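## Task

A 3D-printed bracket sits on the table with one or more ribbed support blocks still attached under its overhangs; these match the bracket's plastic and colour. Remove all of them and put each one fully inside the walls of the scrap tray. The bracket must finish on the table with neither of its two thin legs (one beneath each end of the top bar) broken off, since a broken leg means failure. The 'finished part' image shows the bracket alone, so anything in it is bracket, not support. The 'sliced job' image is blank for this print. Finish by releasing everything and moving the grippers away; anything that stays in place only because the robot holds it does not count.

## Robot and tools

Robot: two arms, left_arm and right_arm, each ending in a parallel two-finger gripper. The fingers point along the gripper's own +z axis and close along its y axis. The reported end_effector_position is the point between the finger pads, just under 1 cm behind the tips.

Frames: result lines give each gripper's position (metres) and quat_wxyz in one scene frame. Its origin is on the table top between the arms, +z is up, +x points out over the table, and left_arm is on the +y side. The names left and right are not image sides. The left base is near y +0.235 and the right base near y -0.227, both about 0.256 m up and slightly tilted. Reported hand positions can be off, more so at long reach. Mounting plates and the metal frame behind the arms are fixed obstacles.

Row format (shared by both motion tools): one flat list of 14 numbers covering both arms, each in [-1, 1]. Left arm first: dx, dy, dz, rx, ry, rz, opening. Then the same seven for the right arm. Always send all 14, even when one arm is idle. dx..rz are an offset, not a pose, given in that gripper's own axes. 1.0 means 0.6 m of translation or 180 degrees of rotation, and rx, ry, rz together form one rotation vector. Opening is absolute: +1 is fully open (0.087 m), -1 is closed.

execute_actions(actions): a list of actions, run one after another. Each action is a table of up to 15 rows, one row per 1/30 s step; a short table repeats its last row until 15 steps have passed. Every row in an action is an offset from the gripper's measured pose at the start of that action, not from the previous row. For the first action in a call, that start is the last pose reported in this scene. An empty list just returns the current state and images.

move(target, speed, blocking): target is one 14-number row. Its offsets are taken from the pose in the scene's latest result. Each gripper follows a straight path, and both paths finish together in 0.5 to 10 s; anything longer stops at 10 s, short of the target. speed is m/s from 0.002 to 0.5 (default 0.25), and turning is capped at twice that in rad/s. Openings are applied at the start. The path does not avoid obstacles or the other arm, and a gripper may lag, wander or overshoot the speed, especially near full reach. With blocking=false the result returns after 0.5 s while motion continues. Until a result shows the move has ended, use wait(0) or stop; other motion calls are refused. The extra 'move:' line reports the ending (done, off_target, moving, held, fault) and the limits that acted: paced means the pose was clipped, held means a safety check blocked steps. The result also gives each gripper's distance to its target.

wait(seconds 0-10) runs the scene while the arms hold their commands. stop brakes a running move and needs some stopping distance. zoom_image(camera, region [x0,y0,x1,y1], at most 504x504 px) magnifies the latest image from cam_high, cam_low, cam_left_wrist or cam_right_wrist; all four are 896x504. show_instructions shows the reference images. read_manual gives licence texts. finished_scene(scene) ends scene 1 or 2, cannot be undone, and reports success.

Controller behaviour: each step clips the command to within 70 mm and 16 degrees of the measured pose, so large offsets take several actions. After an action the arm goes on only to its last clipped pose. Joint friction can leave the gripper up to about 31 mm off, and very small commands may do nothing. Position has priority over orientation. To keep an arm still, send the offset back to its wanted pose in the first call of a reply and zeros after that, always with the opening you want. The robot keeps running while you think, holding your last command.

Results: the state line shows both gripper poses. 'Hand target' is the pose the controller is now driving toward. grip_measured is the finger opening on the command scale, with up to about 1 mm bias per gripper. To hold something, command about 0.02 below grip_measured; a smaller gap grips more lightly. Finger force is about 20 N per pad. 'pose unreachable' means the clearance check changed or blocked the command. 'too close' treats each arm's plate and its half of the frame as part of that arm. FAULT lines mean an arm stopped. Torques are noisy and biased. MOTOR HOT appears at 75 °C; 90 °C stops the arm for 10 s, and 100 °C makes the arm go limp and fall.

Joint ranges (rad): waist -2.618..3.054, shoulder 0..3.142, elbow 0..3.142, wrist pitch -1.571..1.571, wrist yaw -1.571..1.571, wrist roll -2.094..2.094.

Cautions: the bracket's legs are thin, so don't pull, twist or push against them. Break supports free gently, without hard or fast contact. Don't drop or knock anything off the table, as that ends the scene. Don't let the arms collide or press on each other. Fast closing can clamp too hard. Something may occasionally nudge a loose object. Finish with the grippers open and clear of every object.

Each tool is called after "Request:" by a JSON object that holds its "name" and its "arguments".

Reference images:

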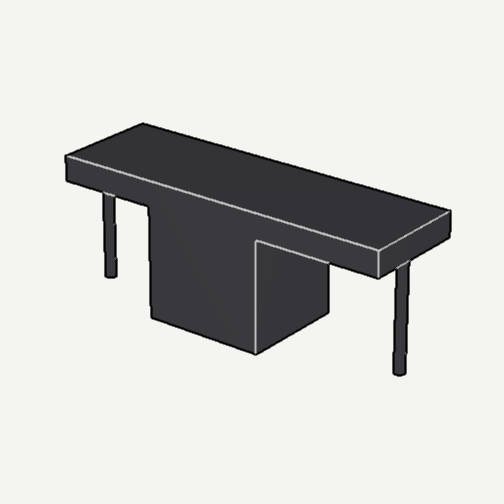

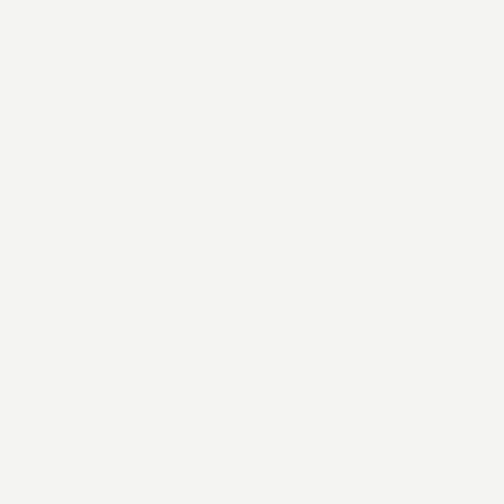

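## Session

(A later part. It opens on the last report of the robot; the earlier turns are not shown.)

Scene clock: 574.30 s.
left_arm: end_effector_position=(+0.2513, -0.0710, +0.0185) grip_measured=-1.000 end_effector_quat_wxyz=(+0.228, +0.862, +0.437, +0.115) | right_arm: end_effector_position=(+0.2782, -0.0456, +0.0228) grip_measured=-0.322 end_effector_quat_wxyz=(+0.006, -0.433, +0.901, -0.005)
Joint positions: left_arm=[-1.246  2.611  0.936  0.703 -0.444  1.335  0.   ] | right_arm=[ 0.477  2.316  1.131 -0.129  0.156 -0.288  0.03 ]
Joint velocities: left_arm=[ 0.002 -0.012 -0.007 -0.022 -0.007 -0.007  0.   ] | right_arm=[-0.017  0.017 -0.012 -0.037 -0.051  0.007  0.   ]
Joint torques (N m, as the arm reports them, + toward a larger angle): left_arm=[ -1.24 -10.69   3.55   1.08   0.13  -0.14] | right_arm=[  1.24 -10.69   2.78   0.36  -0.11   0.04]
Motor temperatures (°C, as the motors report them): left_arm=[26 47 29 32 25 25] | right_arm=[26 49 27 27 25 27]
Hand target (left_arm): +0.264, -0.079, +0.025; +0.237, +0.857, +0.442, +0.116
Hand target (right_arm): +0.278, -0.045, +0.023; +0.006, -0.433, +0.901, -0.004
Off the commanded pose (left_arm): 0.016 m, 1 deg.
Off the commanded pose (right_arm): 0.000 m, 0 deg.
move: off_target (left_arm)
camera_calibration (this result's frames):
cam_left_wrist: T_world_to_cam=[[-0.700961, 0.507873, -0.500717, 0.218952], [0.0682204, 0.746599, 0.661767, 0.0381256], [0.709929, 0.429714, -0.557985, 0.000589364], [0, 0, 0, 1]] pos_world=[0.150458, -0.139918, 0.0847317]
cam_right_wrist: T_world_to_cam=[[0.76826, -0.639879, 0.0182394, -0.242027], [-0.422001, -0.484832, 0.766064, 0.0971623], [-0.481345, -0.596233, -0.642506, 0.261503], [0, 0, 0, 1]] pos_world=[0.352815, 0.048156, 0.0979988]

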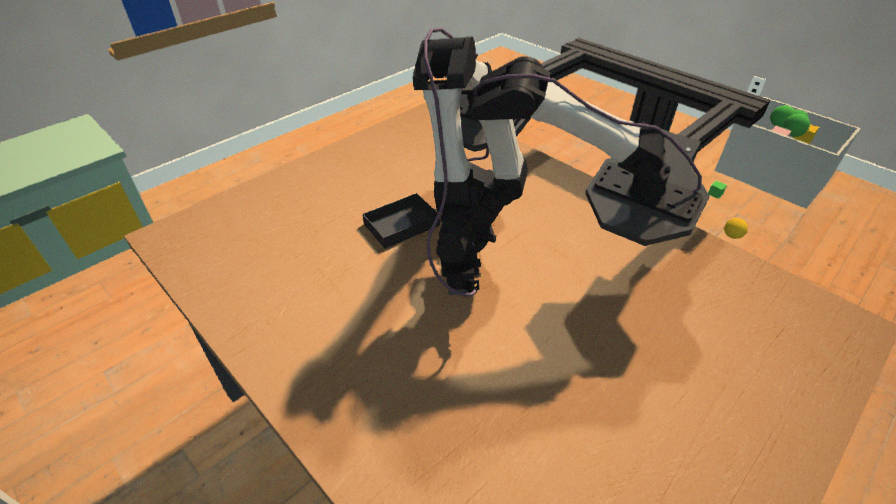

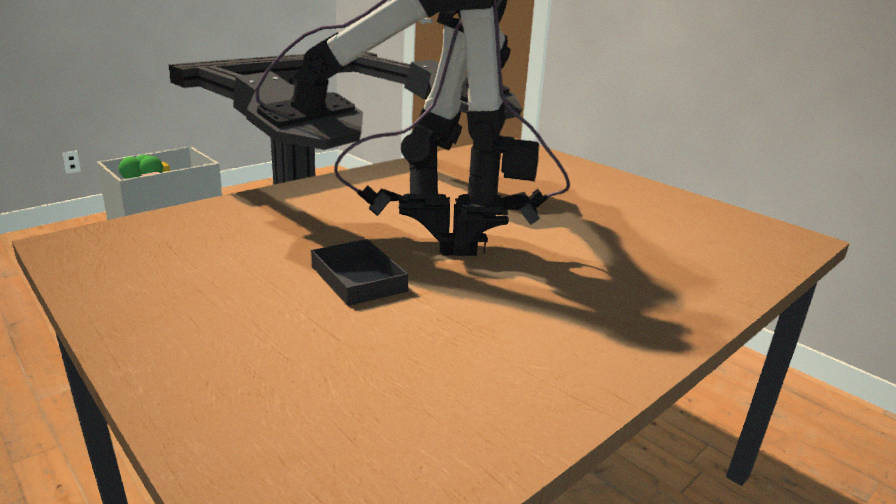

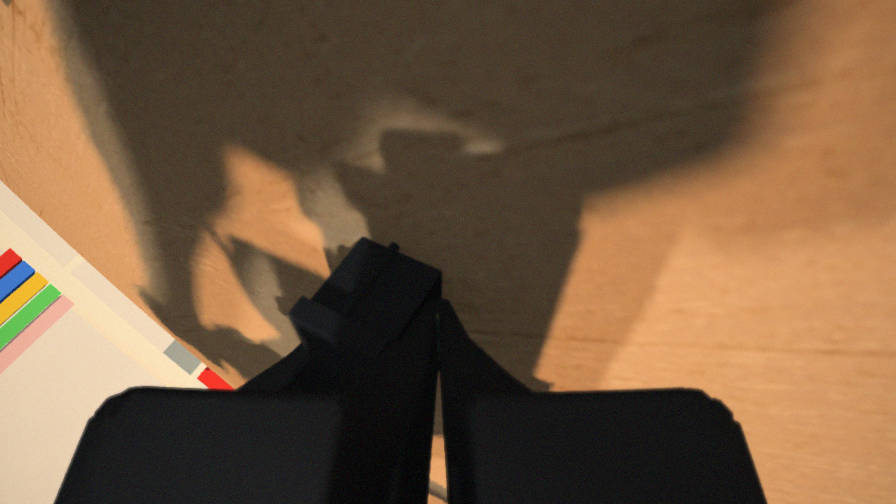

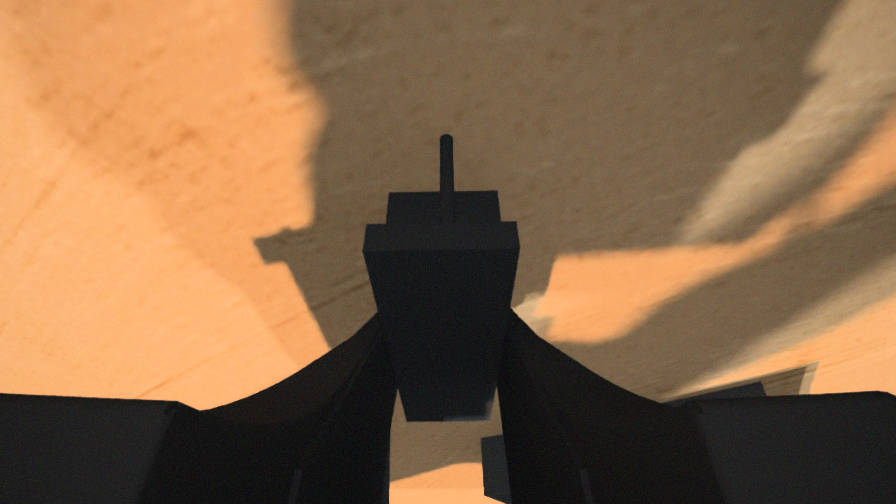

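Request:
{"name": "move", "arguments": {"target": [0.0017, 0.0368, 0.0095, -0.0167, 0, 0, -1, 0, 0, 0, 0, 0, 0, -0.35], "speed": 0.012}}

Request:
{"name": "zoom_image", "arguments": {"camera": "cam_left_wrist", "region": [250, 190, 510, 370]}}

Scene clock: 591.17 s.
left_arm: end_effector_position=(+0.2529, -0.0711, +0.0189) grip_measured=-1.000 end_effector_quat_wxyz=(+0.226, +0.868, +0.426, +0.119) | right_arm: end_effector_position=(+0.2790, -0.0458, +0.0227) grip_measured=-0.322 end_effector_quat_wxyz=(+0.008, -0.433, +0.901, -0.007)
Joint positions: left_arm=[-1.243  2.611  0.937  0.703 -0.444  1.364  0.   ] | right_arm=[ 0.477  2.316  1.131 -0.127  0.16  -0.288  0.03 ]
Joint velocities: left_arm=[-0.002 -0.007 -0.007 -0.022  0.037  0.022  0.   ] | right_arm=[ 0.002 -0.007 -0.012 -0.081 -0.022 -0.095  0.   ]
Joint torques (N m, as the arm reports them, + toward a larger angle): left_arm=[-1.23 -9.34  4.04  1.48  0.   -0.09] | right_arm=[  1.19 -10.77   2.75   0.33  -0.13   0.02]
Motor temperatures (°C, as the motors report them): left_arm=[26 48 30 32 25 25] | right_arm=[26 49 27 27 25 27]
Hand target (left_arm): +0.270, -0.083, +0.025; +0.250, +0.856, +0.434, +0.127
Hand target (right_arm): +0.278, -0.046, +0.023; +0.006, -0.433, +0.901, -0.005
Off the commanded pose (left_arm): 0.021 m, 3 deg.
Off the commanded pose (right_arm): 0.001 m, 0 deg.
move: off_target (left_arm)
camera_calibration (this result's frames):
cam_left_wrist: T_world_to_cam=[[-0.685525, 0.528895, -0.500325, 0.217854], [0.0792677, 0.737349, 0.670845, 0.0342009], [0.723721, 0.420221, -0.547396, -0.00470874], [0, 0, 0, 1]] pos_world=[0.150041, -0.138461, 0.0834766]
cam_right_wrist: T_world_to_cam=[[0.767938, -0.640128, 0.022513, -0.242826], [-0.425272, -0.483269, 0.765242, 0.0984352], [-0.478973, -0.597232, -0.643349, 0.261068], [0, 0, 0, 1]] pos_world=[0.353382, 0.0480491, 0.0980982]

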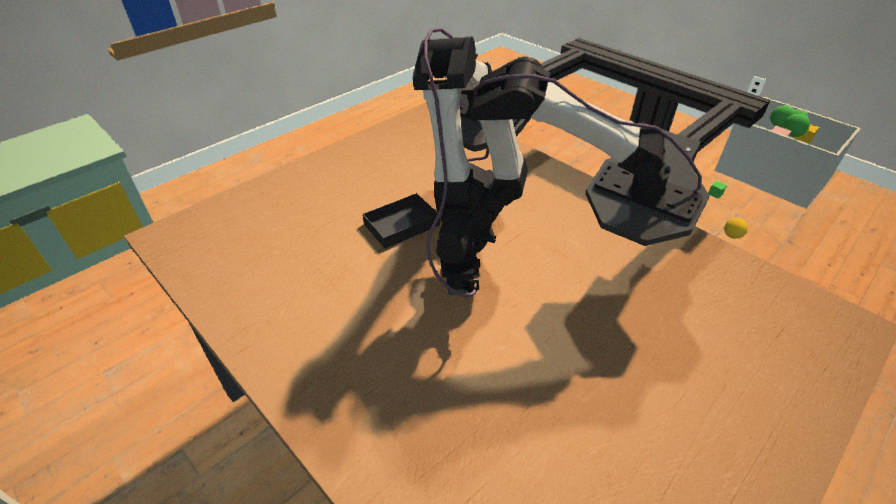

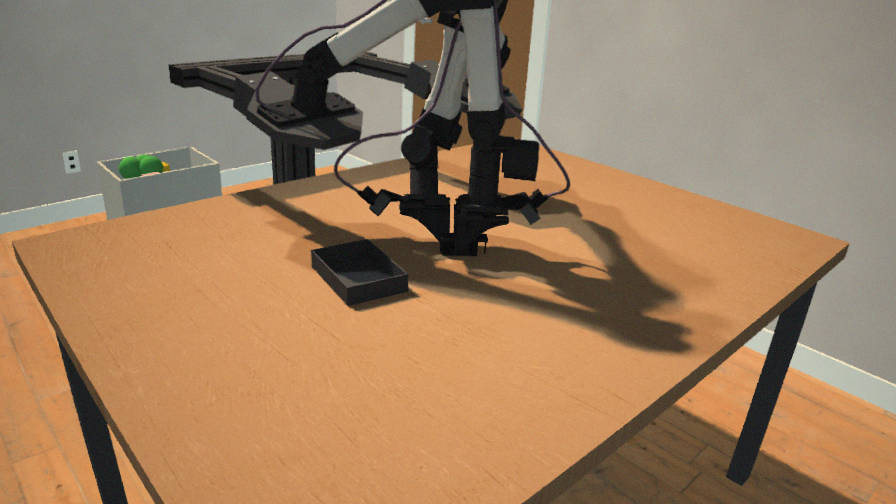

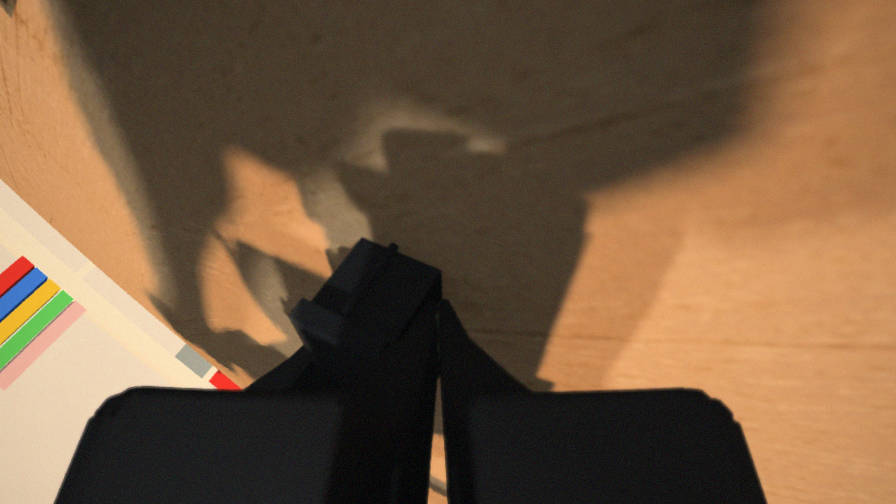

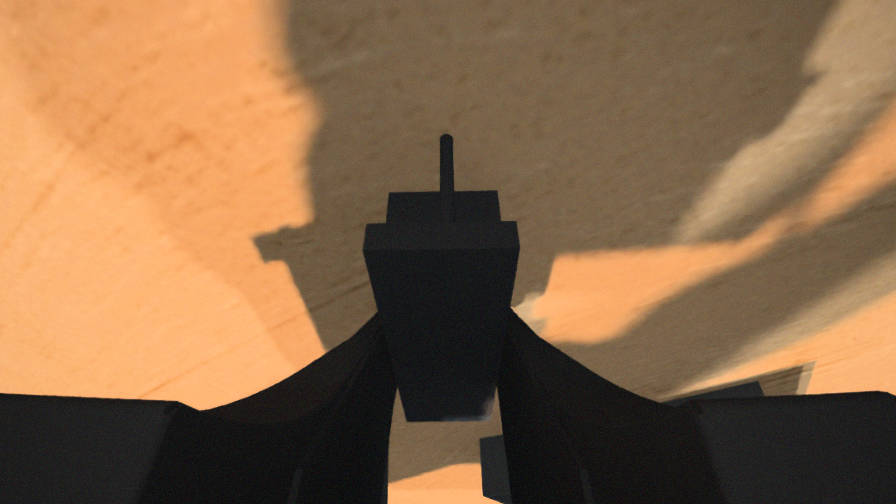

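Region (250, 190, 510, 370) of cam_left_wrist's 896x504 image, scaled by 1.938, with more detail than that image has; it fills the top 349 rows of this view, and the rest is white.

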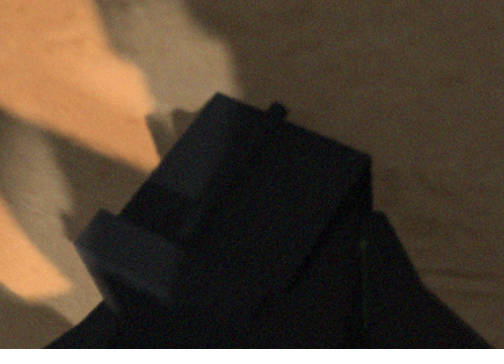

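Request:
{"name": "move", "arguments": {"target": [0.0023, 0.0513, 0.0177, -0.0116, -0.0033, -0.025, -1, 0.0004, 0.0018, 0, 0, 0, 0, -0.35], "speed": 0.015}}

Request:
{"name": "zoom_image", "arguments": {"camera": "cam_left_wrist", "region": [250, 190, 510, 370]}}

Scene clock: 603.87 s.
left_arm: end_effector_position=(+0.2587, -0.0745, +0.0158) grip_measured=-1.000 end_effector_quat_wxyz=(+0.221, +0.862, +0.443, +0.111) | right_arm: end_effector_position=(+0.2833, -0.0487, +0.0229) grip_measured=-0.322 end_effector_quat_wxyz=(+0.014, -0.434, +0.900, -0.019)
Joint positions: left_arm=[-1.229  2.611  0.978  0.649 -0.433  1.333  0.   ] | right_arm=[ 0.477  2.316  1.131 -0.119  0.186 -0.293  0.03 ]
Joint velocities: left_arm=[ 0.017 -0.002 -0.002 -0.022 -0.037  0.051  0.   ] | right_arm=[ 0.007 -0.007  0.007  0.051 -0.051  0.007  0.001]
Joint torques (N m, as the arm reports them, + toward a larger angle): left_arm=[ -0.81 -10.68   4.77   1.31   0.19  -0.19] | right_arm=[  1.44 -10.64   2.64   0.31  -0.38   0.1 ]
Motor temperatures (°C, as the motors report them): left_arm=[26 48 30 33 25 25] | right_arm=[26 49 27 27 25 27]
Hand target (left_arm): +0.279, -0.089, +0.026; +0.248, +0.847, +0.456, +0.113
Hand target (right_arm): +0.278, -0.045, +0.023; +0.008, -0.433, +0.901, -0.007
Off the commanded pose (left_arm): 0.027 m, 4 deg.
Off the commanded pose (right_arm): 0.006 m, 2 deg.
move: off_target (left_arm)
camera_calibration (this result's frames):
cam_left_wrist: T_world_to_cam=[[-0.713759, 0.504408, -0.485923, 0.227379], [0.0707871, 0.742188, 0.666443, 0.0409407], [0.696806, 0.441283, -0.565448, -0.000342595], [0, 0, 0, 1]] pos_world=[0.159634, -0.144926, 0.0830103]
cam_right_wrist: T_world_to_cam=[[0.769096, -0.637155, 0.0502609, -0.2488], [-0.440164, -0.471009, 0.764464, 0.10358], [-0.463409, -0.610069, -0.642704, 0.256506], [0, 0, 0, 1]] pos_world=[0.35581, 0.0467493, 0.098179]

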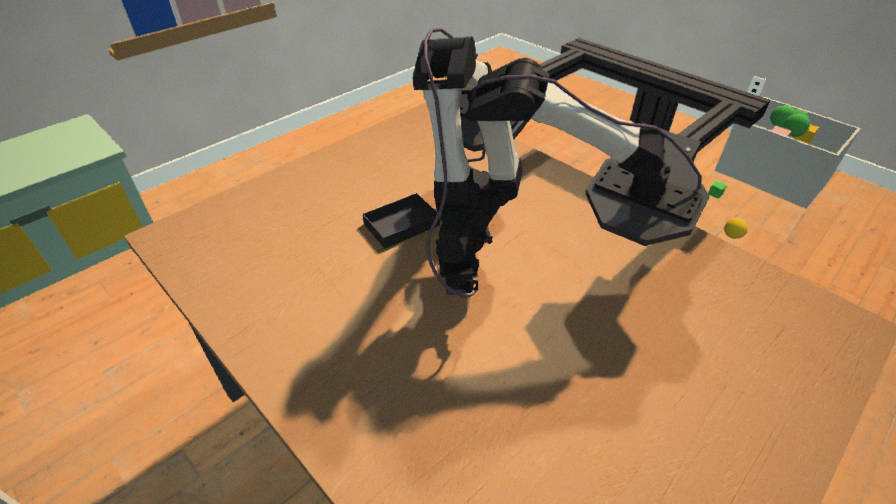

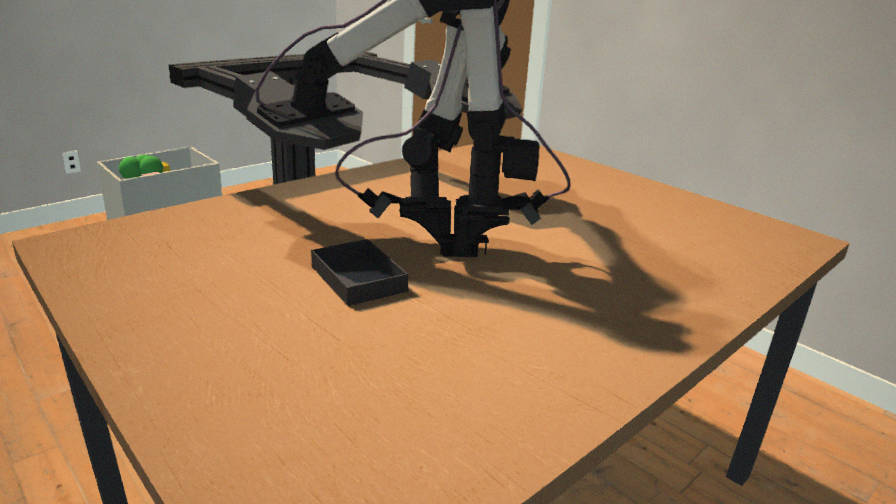

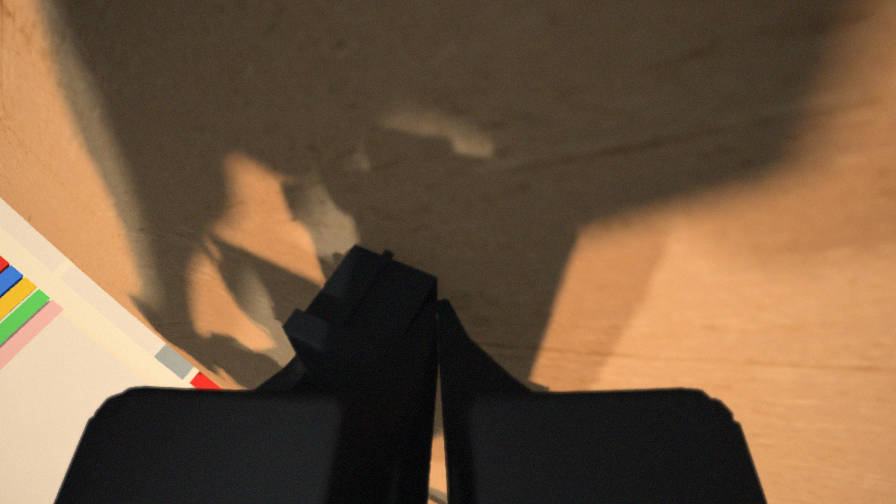

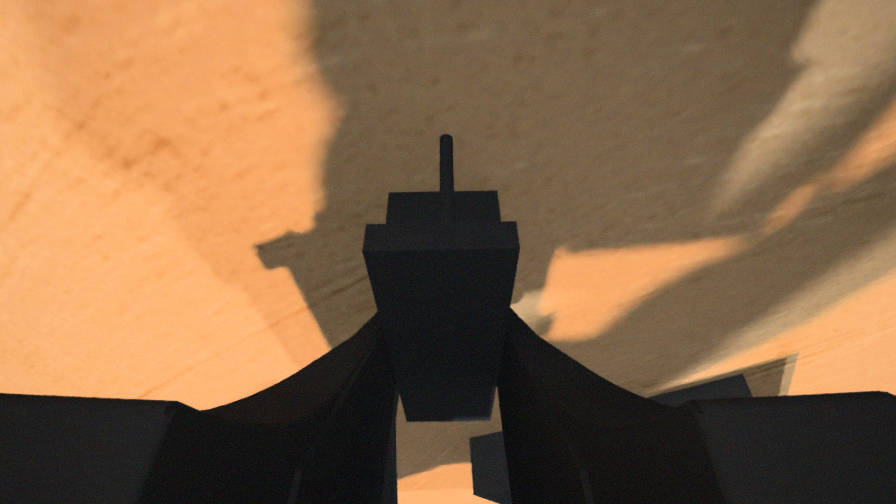

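Region (250, 190, 510, 370) of cam_left_wrist's 896x504 image, scaled by 1.938, with more detail than that image has; it fills the top 349 rows of this view, and the rest is white.

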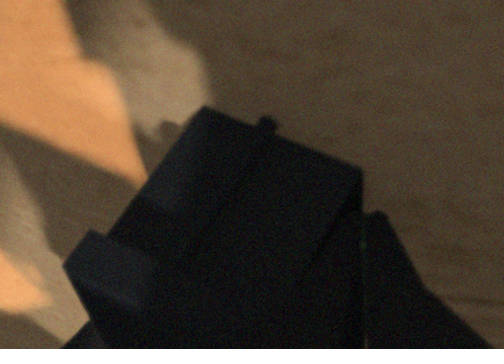

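Request:
{"name": "move", "arguments": {"target": [-0.0133, 0, -0.0833, -0.0169, -0.0035, -0.0056, -1, 0.0011, 0.0104, 0, -0.0108, 0.0005, 0.0009, -0.35], "speed": 0.04}}

Scene clock: 642.63 s.
left_arm: end_effector_position=(+0.2375, -0.0720, +0.0561) grip_measured=-1.000 end_effector_quat_wxyz=(+0.247, +0.853, +0.446, +0.112) | right_arm: end_effector_position=(+0.2815, -0.0476, +0.0229) grip_measured=-0.322 end_effector_quat_wxyz=(+0.011, -0.435, +0.900, -0.014)
Joint positions: left_arm=[-1.313  2.477  0.829  0.687 -0.475  1.261  0.   ] | right_arm=[ 0.477  2.316  1.131 -0.123  0.175 -0.293  0.03 ]
Joint velocities: left_arm=[ 0.007 -0.002 -0.012 -0.037  0.007 -0.037  0.   ] | right_arm=[-0.007 -0.012 -0.012 -0.007  0.037  0.037  0.   ]
Joint torques (N m, as the arm reports them, + toward a larger angle): left_arm=[-3.53 -9.73 -0.34  1.35 -0.1  -0.23] | right_arm=[  1.21 -10.69   2.88   0.29  -0.32   0.07]
Motor temperatures (°C, as the motors report them): left_arm=[25 51 30 33 25 25] | right_arm=[26 50 27 27 25 27]
Hand target (left_arm): +0.235, -0.068, +0.060; +0.247, +0.852, +0.446, +0.115
Hand target (right_arm): +0.278, -0.045, +0.023; +0.005, -0.433, +0.901, -0.005
Off the commanded pose (left_arm): 0.007 m, 1 deg.
Off the commanded pose (right_arm): 0.004 m, 1 deg.
move: done
camera_calibration (this result's frames):
cam_left_wrist: T_world_to_cam=[[-0.705372, 0.474175, -0.526886, 0.22865], [0.0495766, 0.774491, 0.630639, 0.0230617], [0.707102, 0.418714, -0.569812, 0.0323088], [0, 0, 0, 1]] pos_world=[0.137294, -0.13981, 0.124339]
cam_right_wrist: T_world_to_cam=[[0.770237, -0.636587, 0.0386167, -0.24675], [-0.432427, -0.47679, 0.765296, 0.100836], [-0.468766, -0.606159, -0.642518, 0.257924], [0, 0, 0, 1]] pos_world=[0.354566, 0.0473428, 0.0980807]

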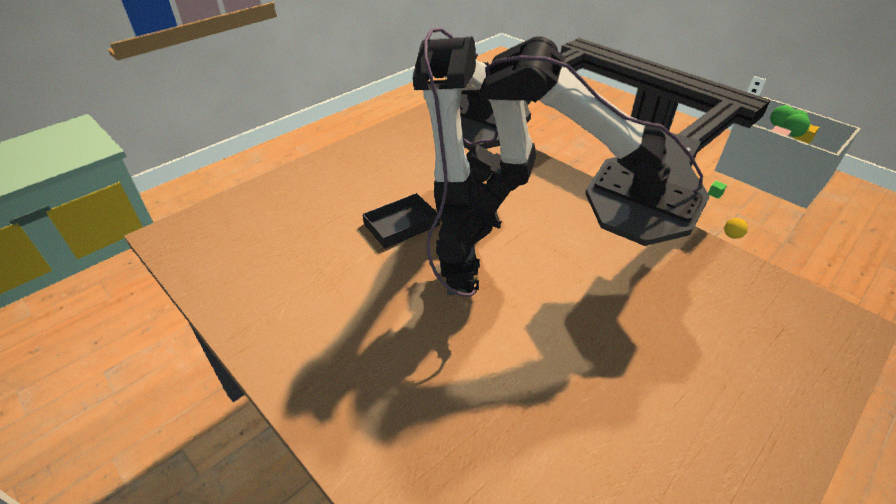

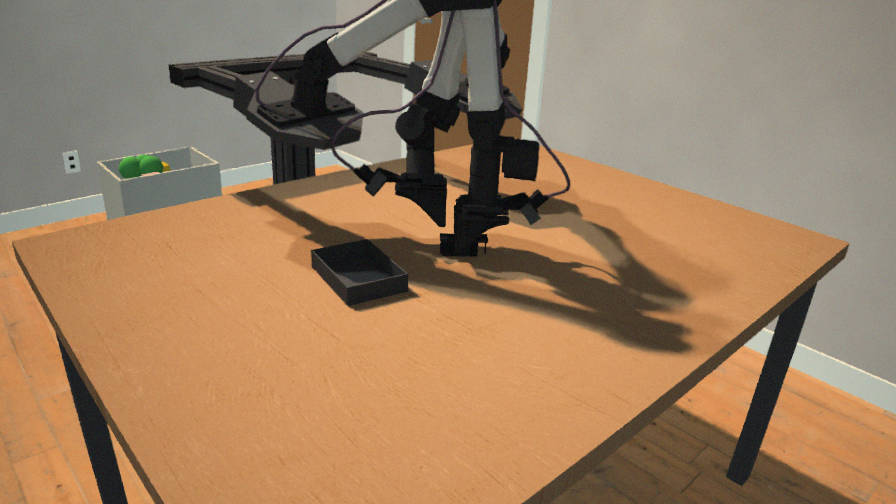

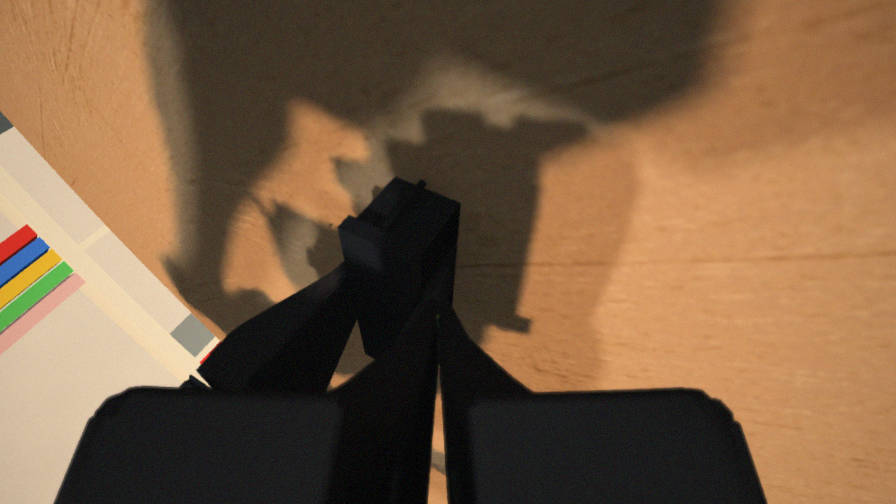

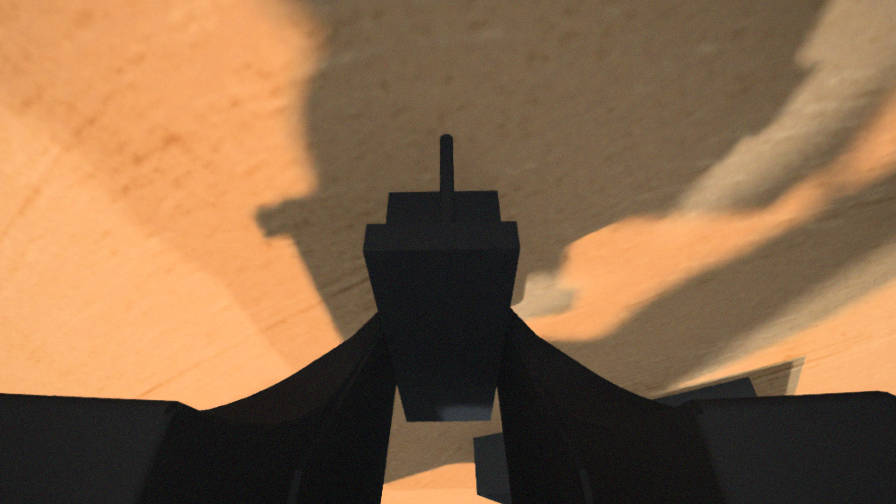

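Request:
{"name": "move", "arguments": {"target": [0.0182, 0.0427, 0.0196, 0, 0, 0, 0.264, 0, 0, 0, 0, 0, 0, -0.35], "speed": 0.04}}

Request:
{"name": "zoom_image", "arguments": {"camera": "cam_left_wrist", "region": [300, 150, 620, 400]}}

Scene clock: 661.20 s.
left_arm: end_effector_position=(+0.2595, -0.0754, +0.0563) grip_measured=+0.264 end_effector_quat_wxyz=(+0.246, +0.854, +0.444, +0.113) | right_arm: end_effector_position=(+0.2813, -0.0475, +0.0229) grip_measured=-0.322 end_effector_quat_wxyz=(+0.011, -0.435, +0.900, -0.014)
Joint positions: left_arm=[-1.26   2.467  0.872  0.656 -0.447  1.314  0.055] | right_arm=[ 0.477  2.316  1.131 -0.123  0.174 -0.293  0.03 ]
Joint velocities: left_arm=[ 0.002  0.007  0.002 -0.081  0.037  0.007 -0.001] | right_arm=[-0.007  0.002 -0.007 -0.007  0.022  0.022 -0.   ]
Joint torques (N m, as the arm reports them, + toward a larger angle): left_arm=[-1.56 -9.99  3.89  1.03  0.15 -0.15] | right_arm=[  1.21 -10.73   2.78   0.37  -0.08   0.02]
Motor temperatures (°C, as the motors report them): left_arm=[26 50 30 33 25 25] | right_arm=[26 50 27 27 25 27]
Hand target (left_arm): +0.267, -0.079, +0.059; +0.247, +0.853, +0.446, +0.112
Hand target (right_arm): +0.282, -0.048, +0.023; +0.011, -0.435, +0.900, -0.014
Off the commanded pose (left_arm): 0.009 m, 0 deg.
Off the commanded pose (right_arm): 0.000 m, 0 deg.
move: done
camera_calibration (this result's frames):
cam_left_wrist: T_world_to_cam=[[-0.702673, 0.477242, -0.527721, 0.245502], [0.0493505, 0.772594, 0.63298, 0.0242955], [0.709799, 0.418735, -0.566433, 0.0173604], [0, 0, 0, 1]] pos_world=[0.158986, -0.143204, 0.124011]
cam_right_wrist: T_world_to_cam=[[0.770333, -0.636564, 0.0370477, -0.246459], [-0.431485, -0.477618, 0.765312, 0.100521], [-0.469475, -0.60553, -0.642593, 0.25814], [0, 0, 0, 1]] pos_world=[0.35442, 0.0474351, 0.0980798]

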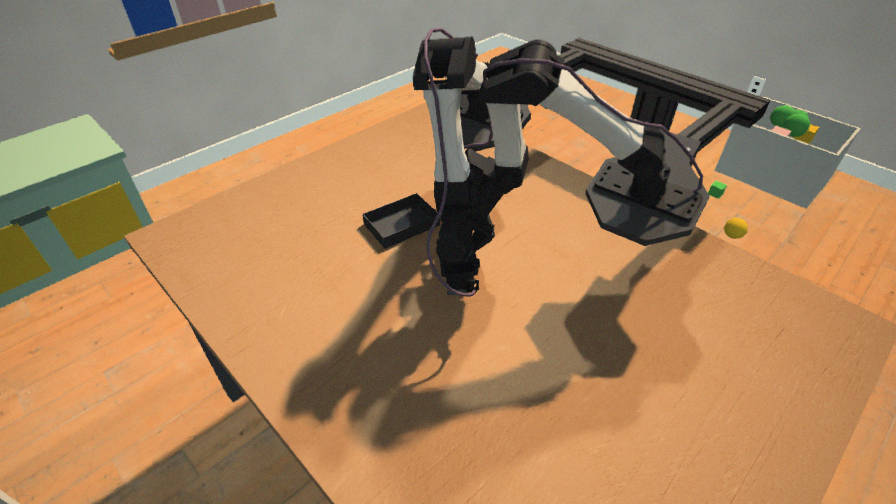

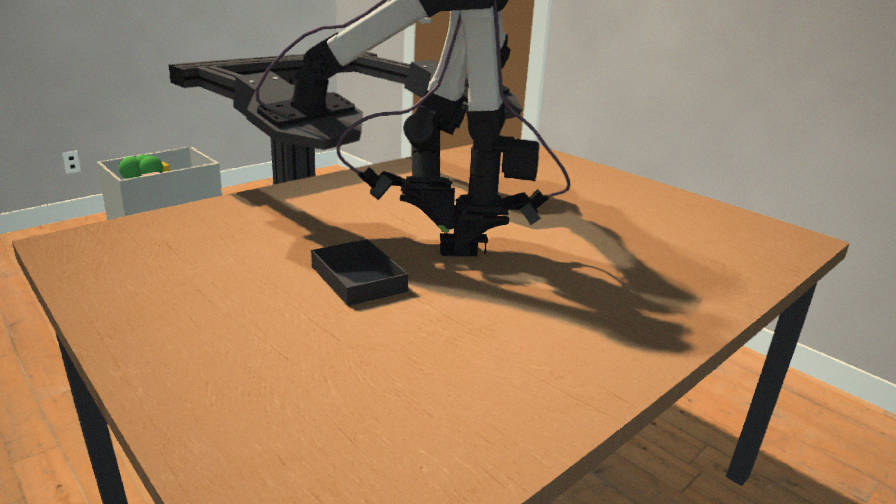

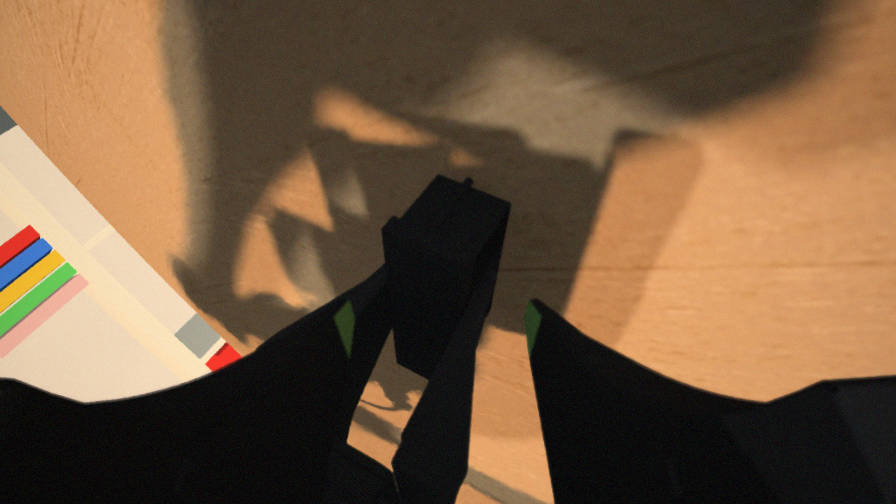

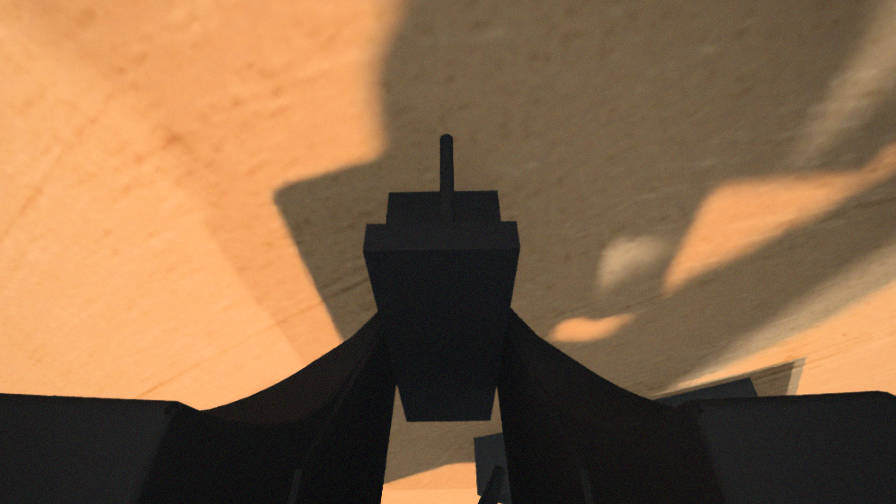

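Region (300, 150, 620, 400) of cam_left_wrist's 896x504 image, scaled by 1.575, with more detail than that image has; it fills the top 394 rows of this view, and the rest is white.

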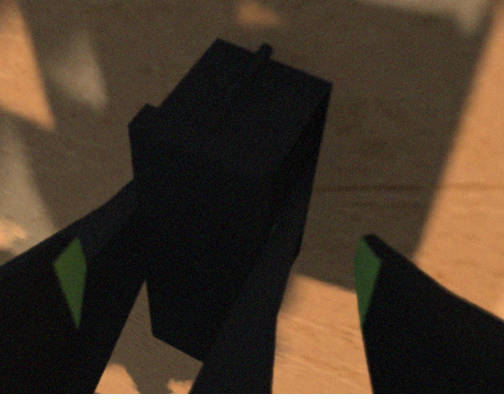

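Request:
{"name": "move", "arguments": {"target": [-0.0017, 0.004, 0.044, 0, 0, 0, 0.264, 0, 0, 0, 0, 0, 0, -0.35], "speed": 0.025}}

Request:
{"name": "zoom_image", "arguments": {"camera": "cam_left_wrist", "region": [300, 170, 620, 420]}}

Scene clock: 673.47 s.
left_arm: end_effector_position=(+0.2681, -0.0844, +0.0423) grip_measured=+0.264 end_effector_quat_wxyz=(+0.246, +0.854, +0.443, +0.115) | right_arm: end_effector_position=(+0.2813, -0.0475, +0.0229) grip_measured=-0.322 end_effector_quat_wxyz=(+0.011, -0.435, +0.900, -0.014)
Joint positions: left_arm=[-1.24   2.528  0.944  0.653 -0.437  1.335  0.055] | right_arm=[ 0.477  2.316  1.131 -0.123  0.174 -0.293  0.03 ]
Joint velocities: left_arm=[ 0.002 -0.027 -0.012 -0.037  0.051  0.037 -0.001] | right_arm=[-0.002 -0.002  0.012 -0.051 -0.037 -0.051  0.001]
Joint torques (N m, as the arm reports them, + toward a larger angle): left_arm=[-1.5  -7.38  4.01  1.38  0.13 -0.15] | right_arm=[  1.29 -10.65   2.78   0.38  -0.09   0.05]
Motor temperatures (°C, as the motors report them): left_arm=[26 50 30 33 25 25] | right_arm=[26 50 27 27 25 27]
Hand target (left_arm): +0.271, -0.085, +0.035; +0.246, +0.854, +0.444, +0.114
Hand target (right_arm): +0.281, -0.047, +0.023; +0.011, -0.435, +0.900, -0.014
Off the commanded pose (left_arm): 0.008 m, 0 deg.
Off the commanded pose (right_arm): 0.000 m, 0 deg.
move: done
camera_calibration (this result's frames):
cam_left_wrist: T_world_to_cam=[[-0.700264, 0.479486, -0.528889, 0.248043], [0.0491799, 0.771503, 0.634322, 0.0396023], [0.712188, 0.418182, -0.563837, 0.00638592], [0, 0, 0, 1]] pos_world=[0.1672, -0.152157, 0.109667]
cam_right_wrist: T_world_to_cam=[[0.770333, -0.636564, 0.0370477, -0.246459], [-0.431485, -0.477618, 0.765312, 0.100521], [-0.469475, -0.60553, -0.642593, 0.25814], [0, 0, 0, 1]] pos_world=[0.35442, 0.0474351, 0.0980798]

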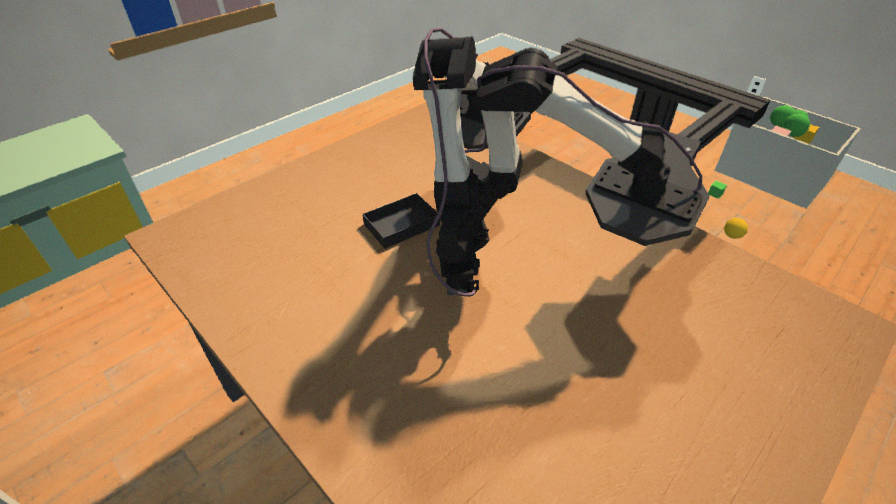

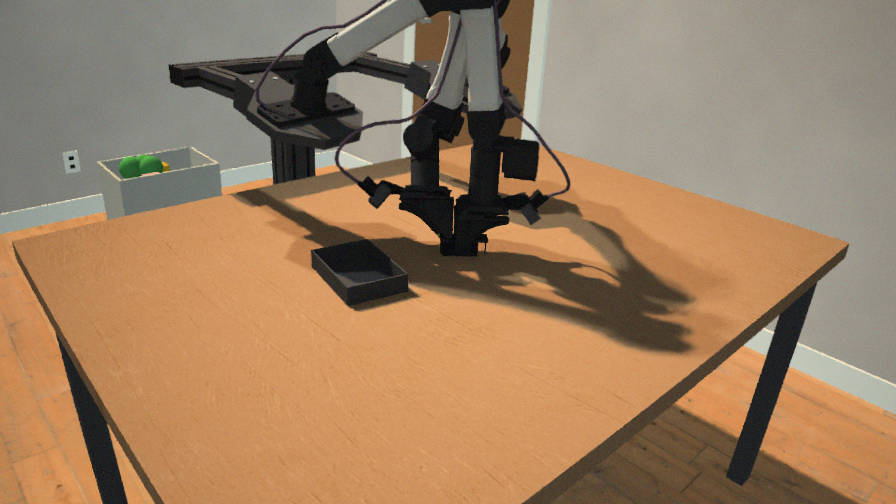

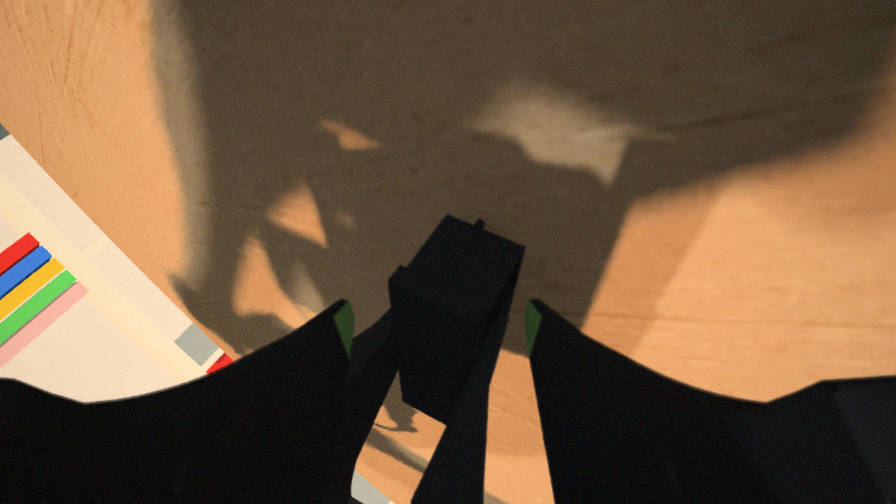

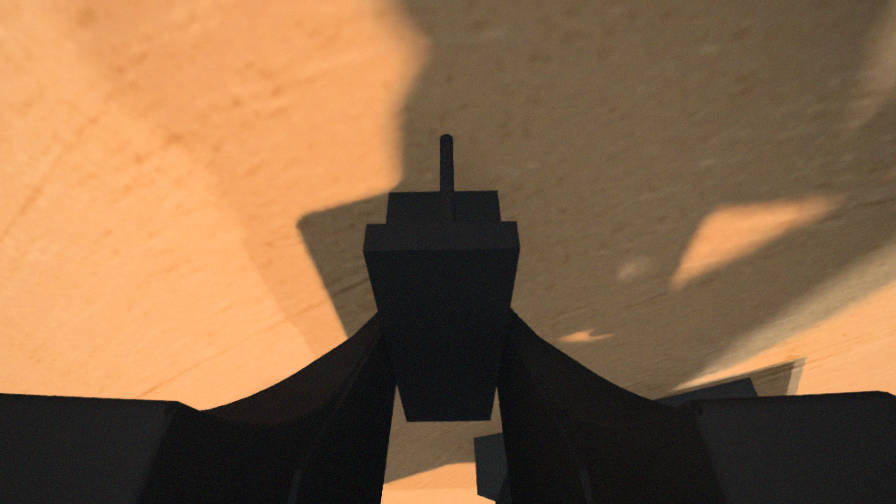

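Region (300, 170, 620, 420) of cam_left_wrist's 896x504 image, scaled by 1.575, with more detail than that image has; it fills the top 394 rows of this view, and the rest is white.

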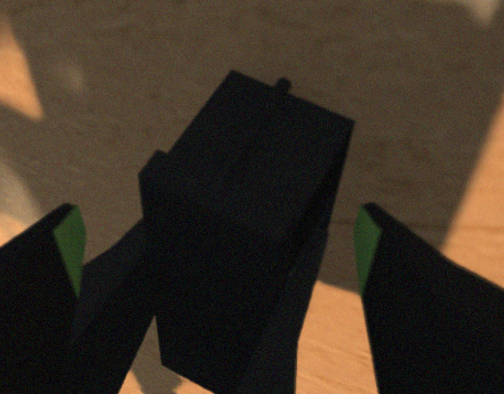

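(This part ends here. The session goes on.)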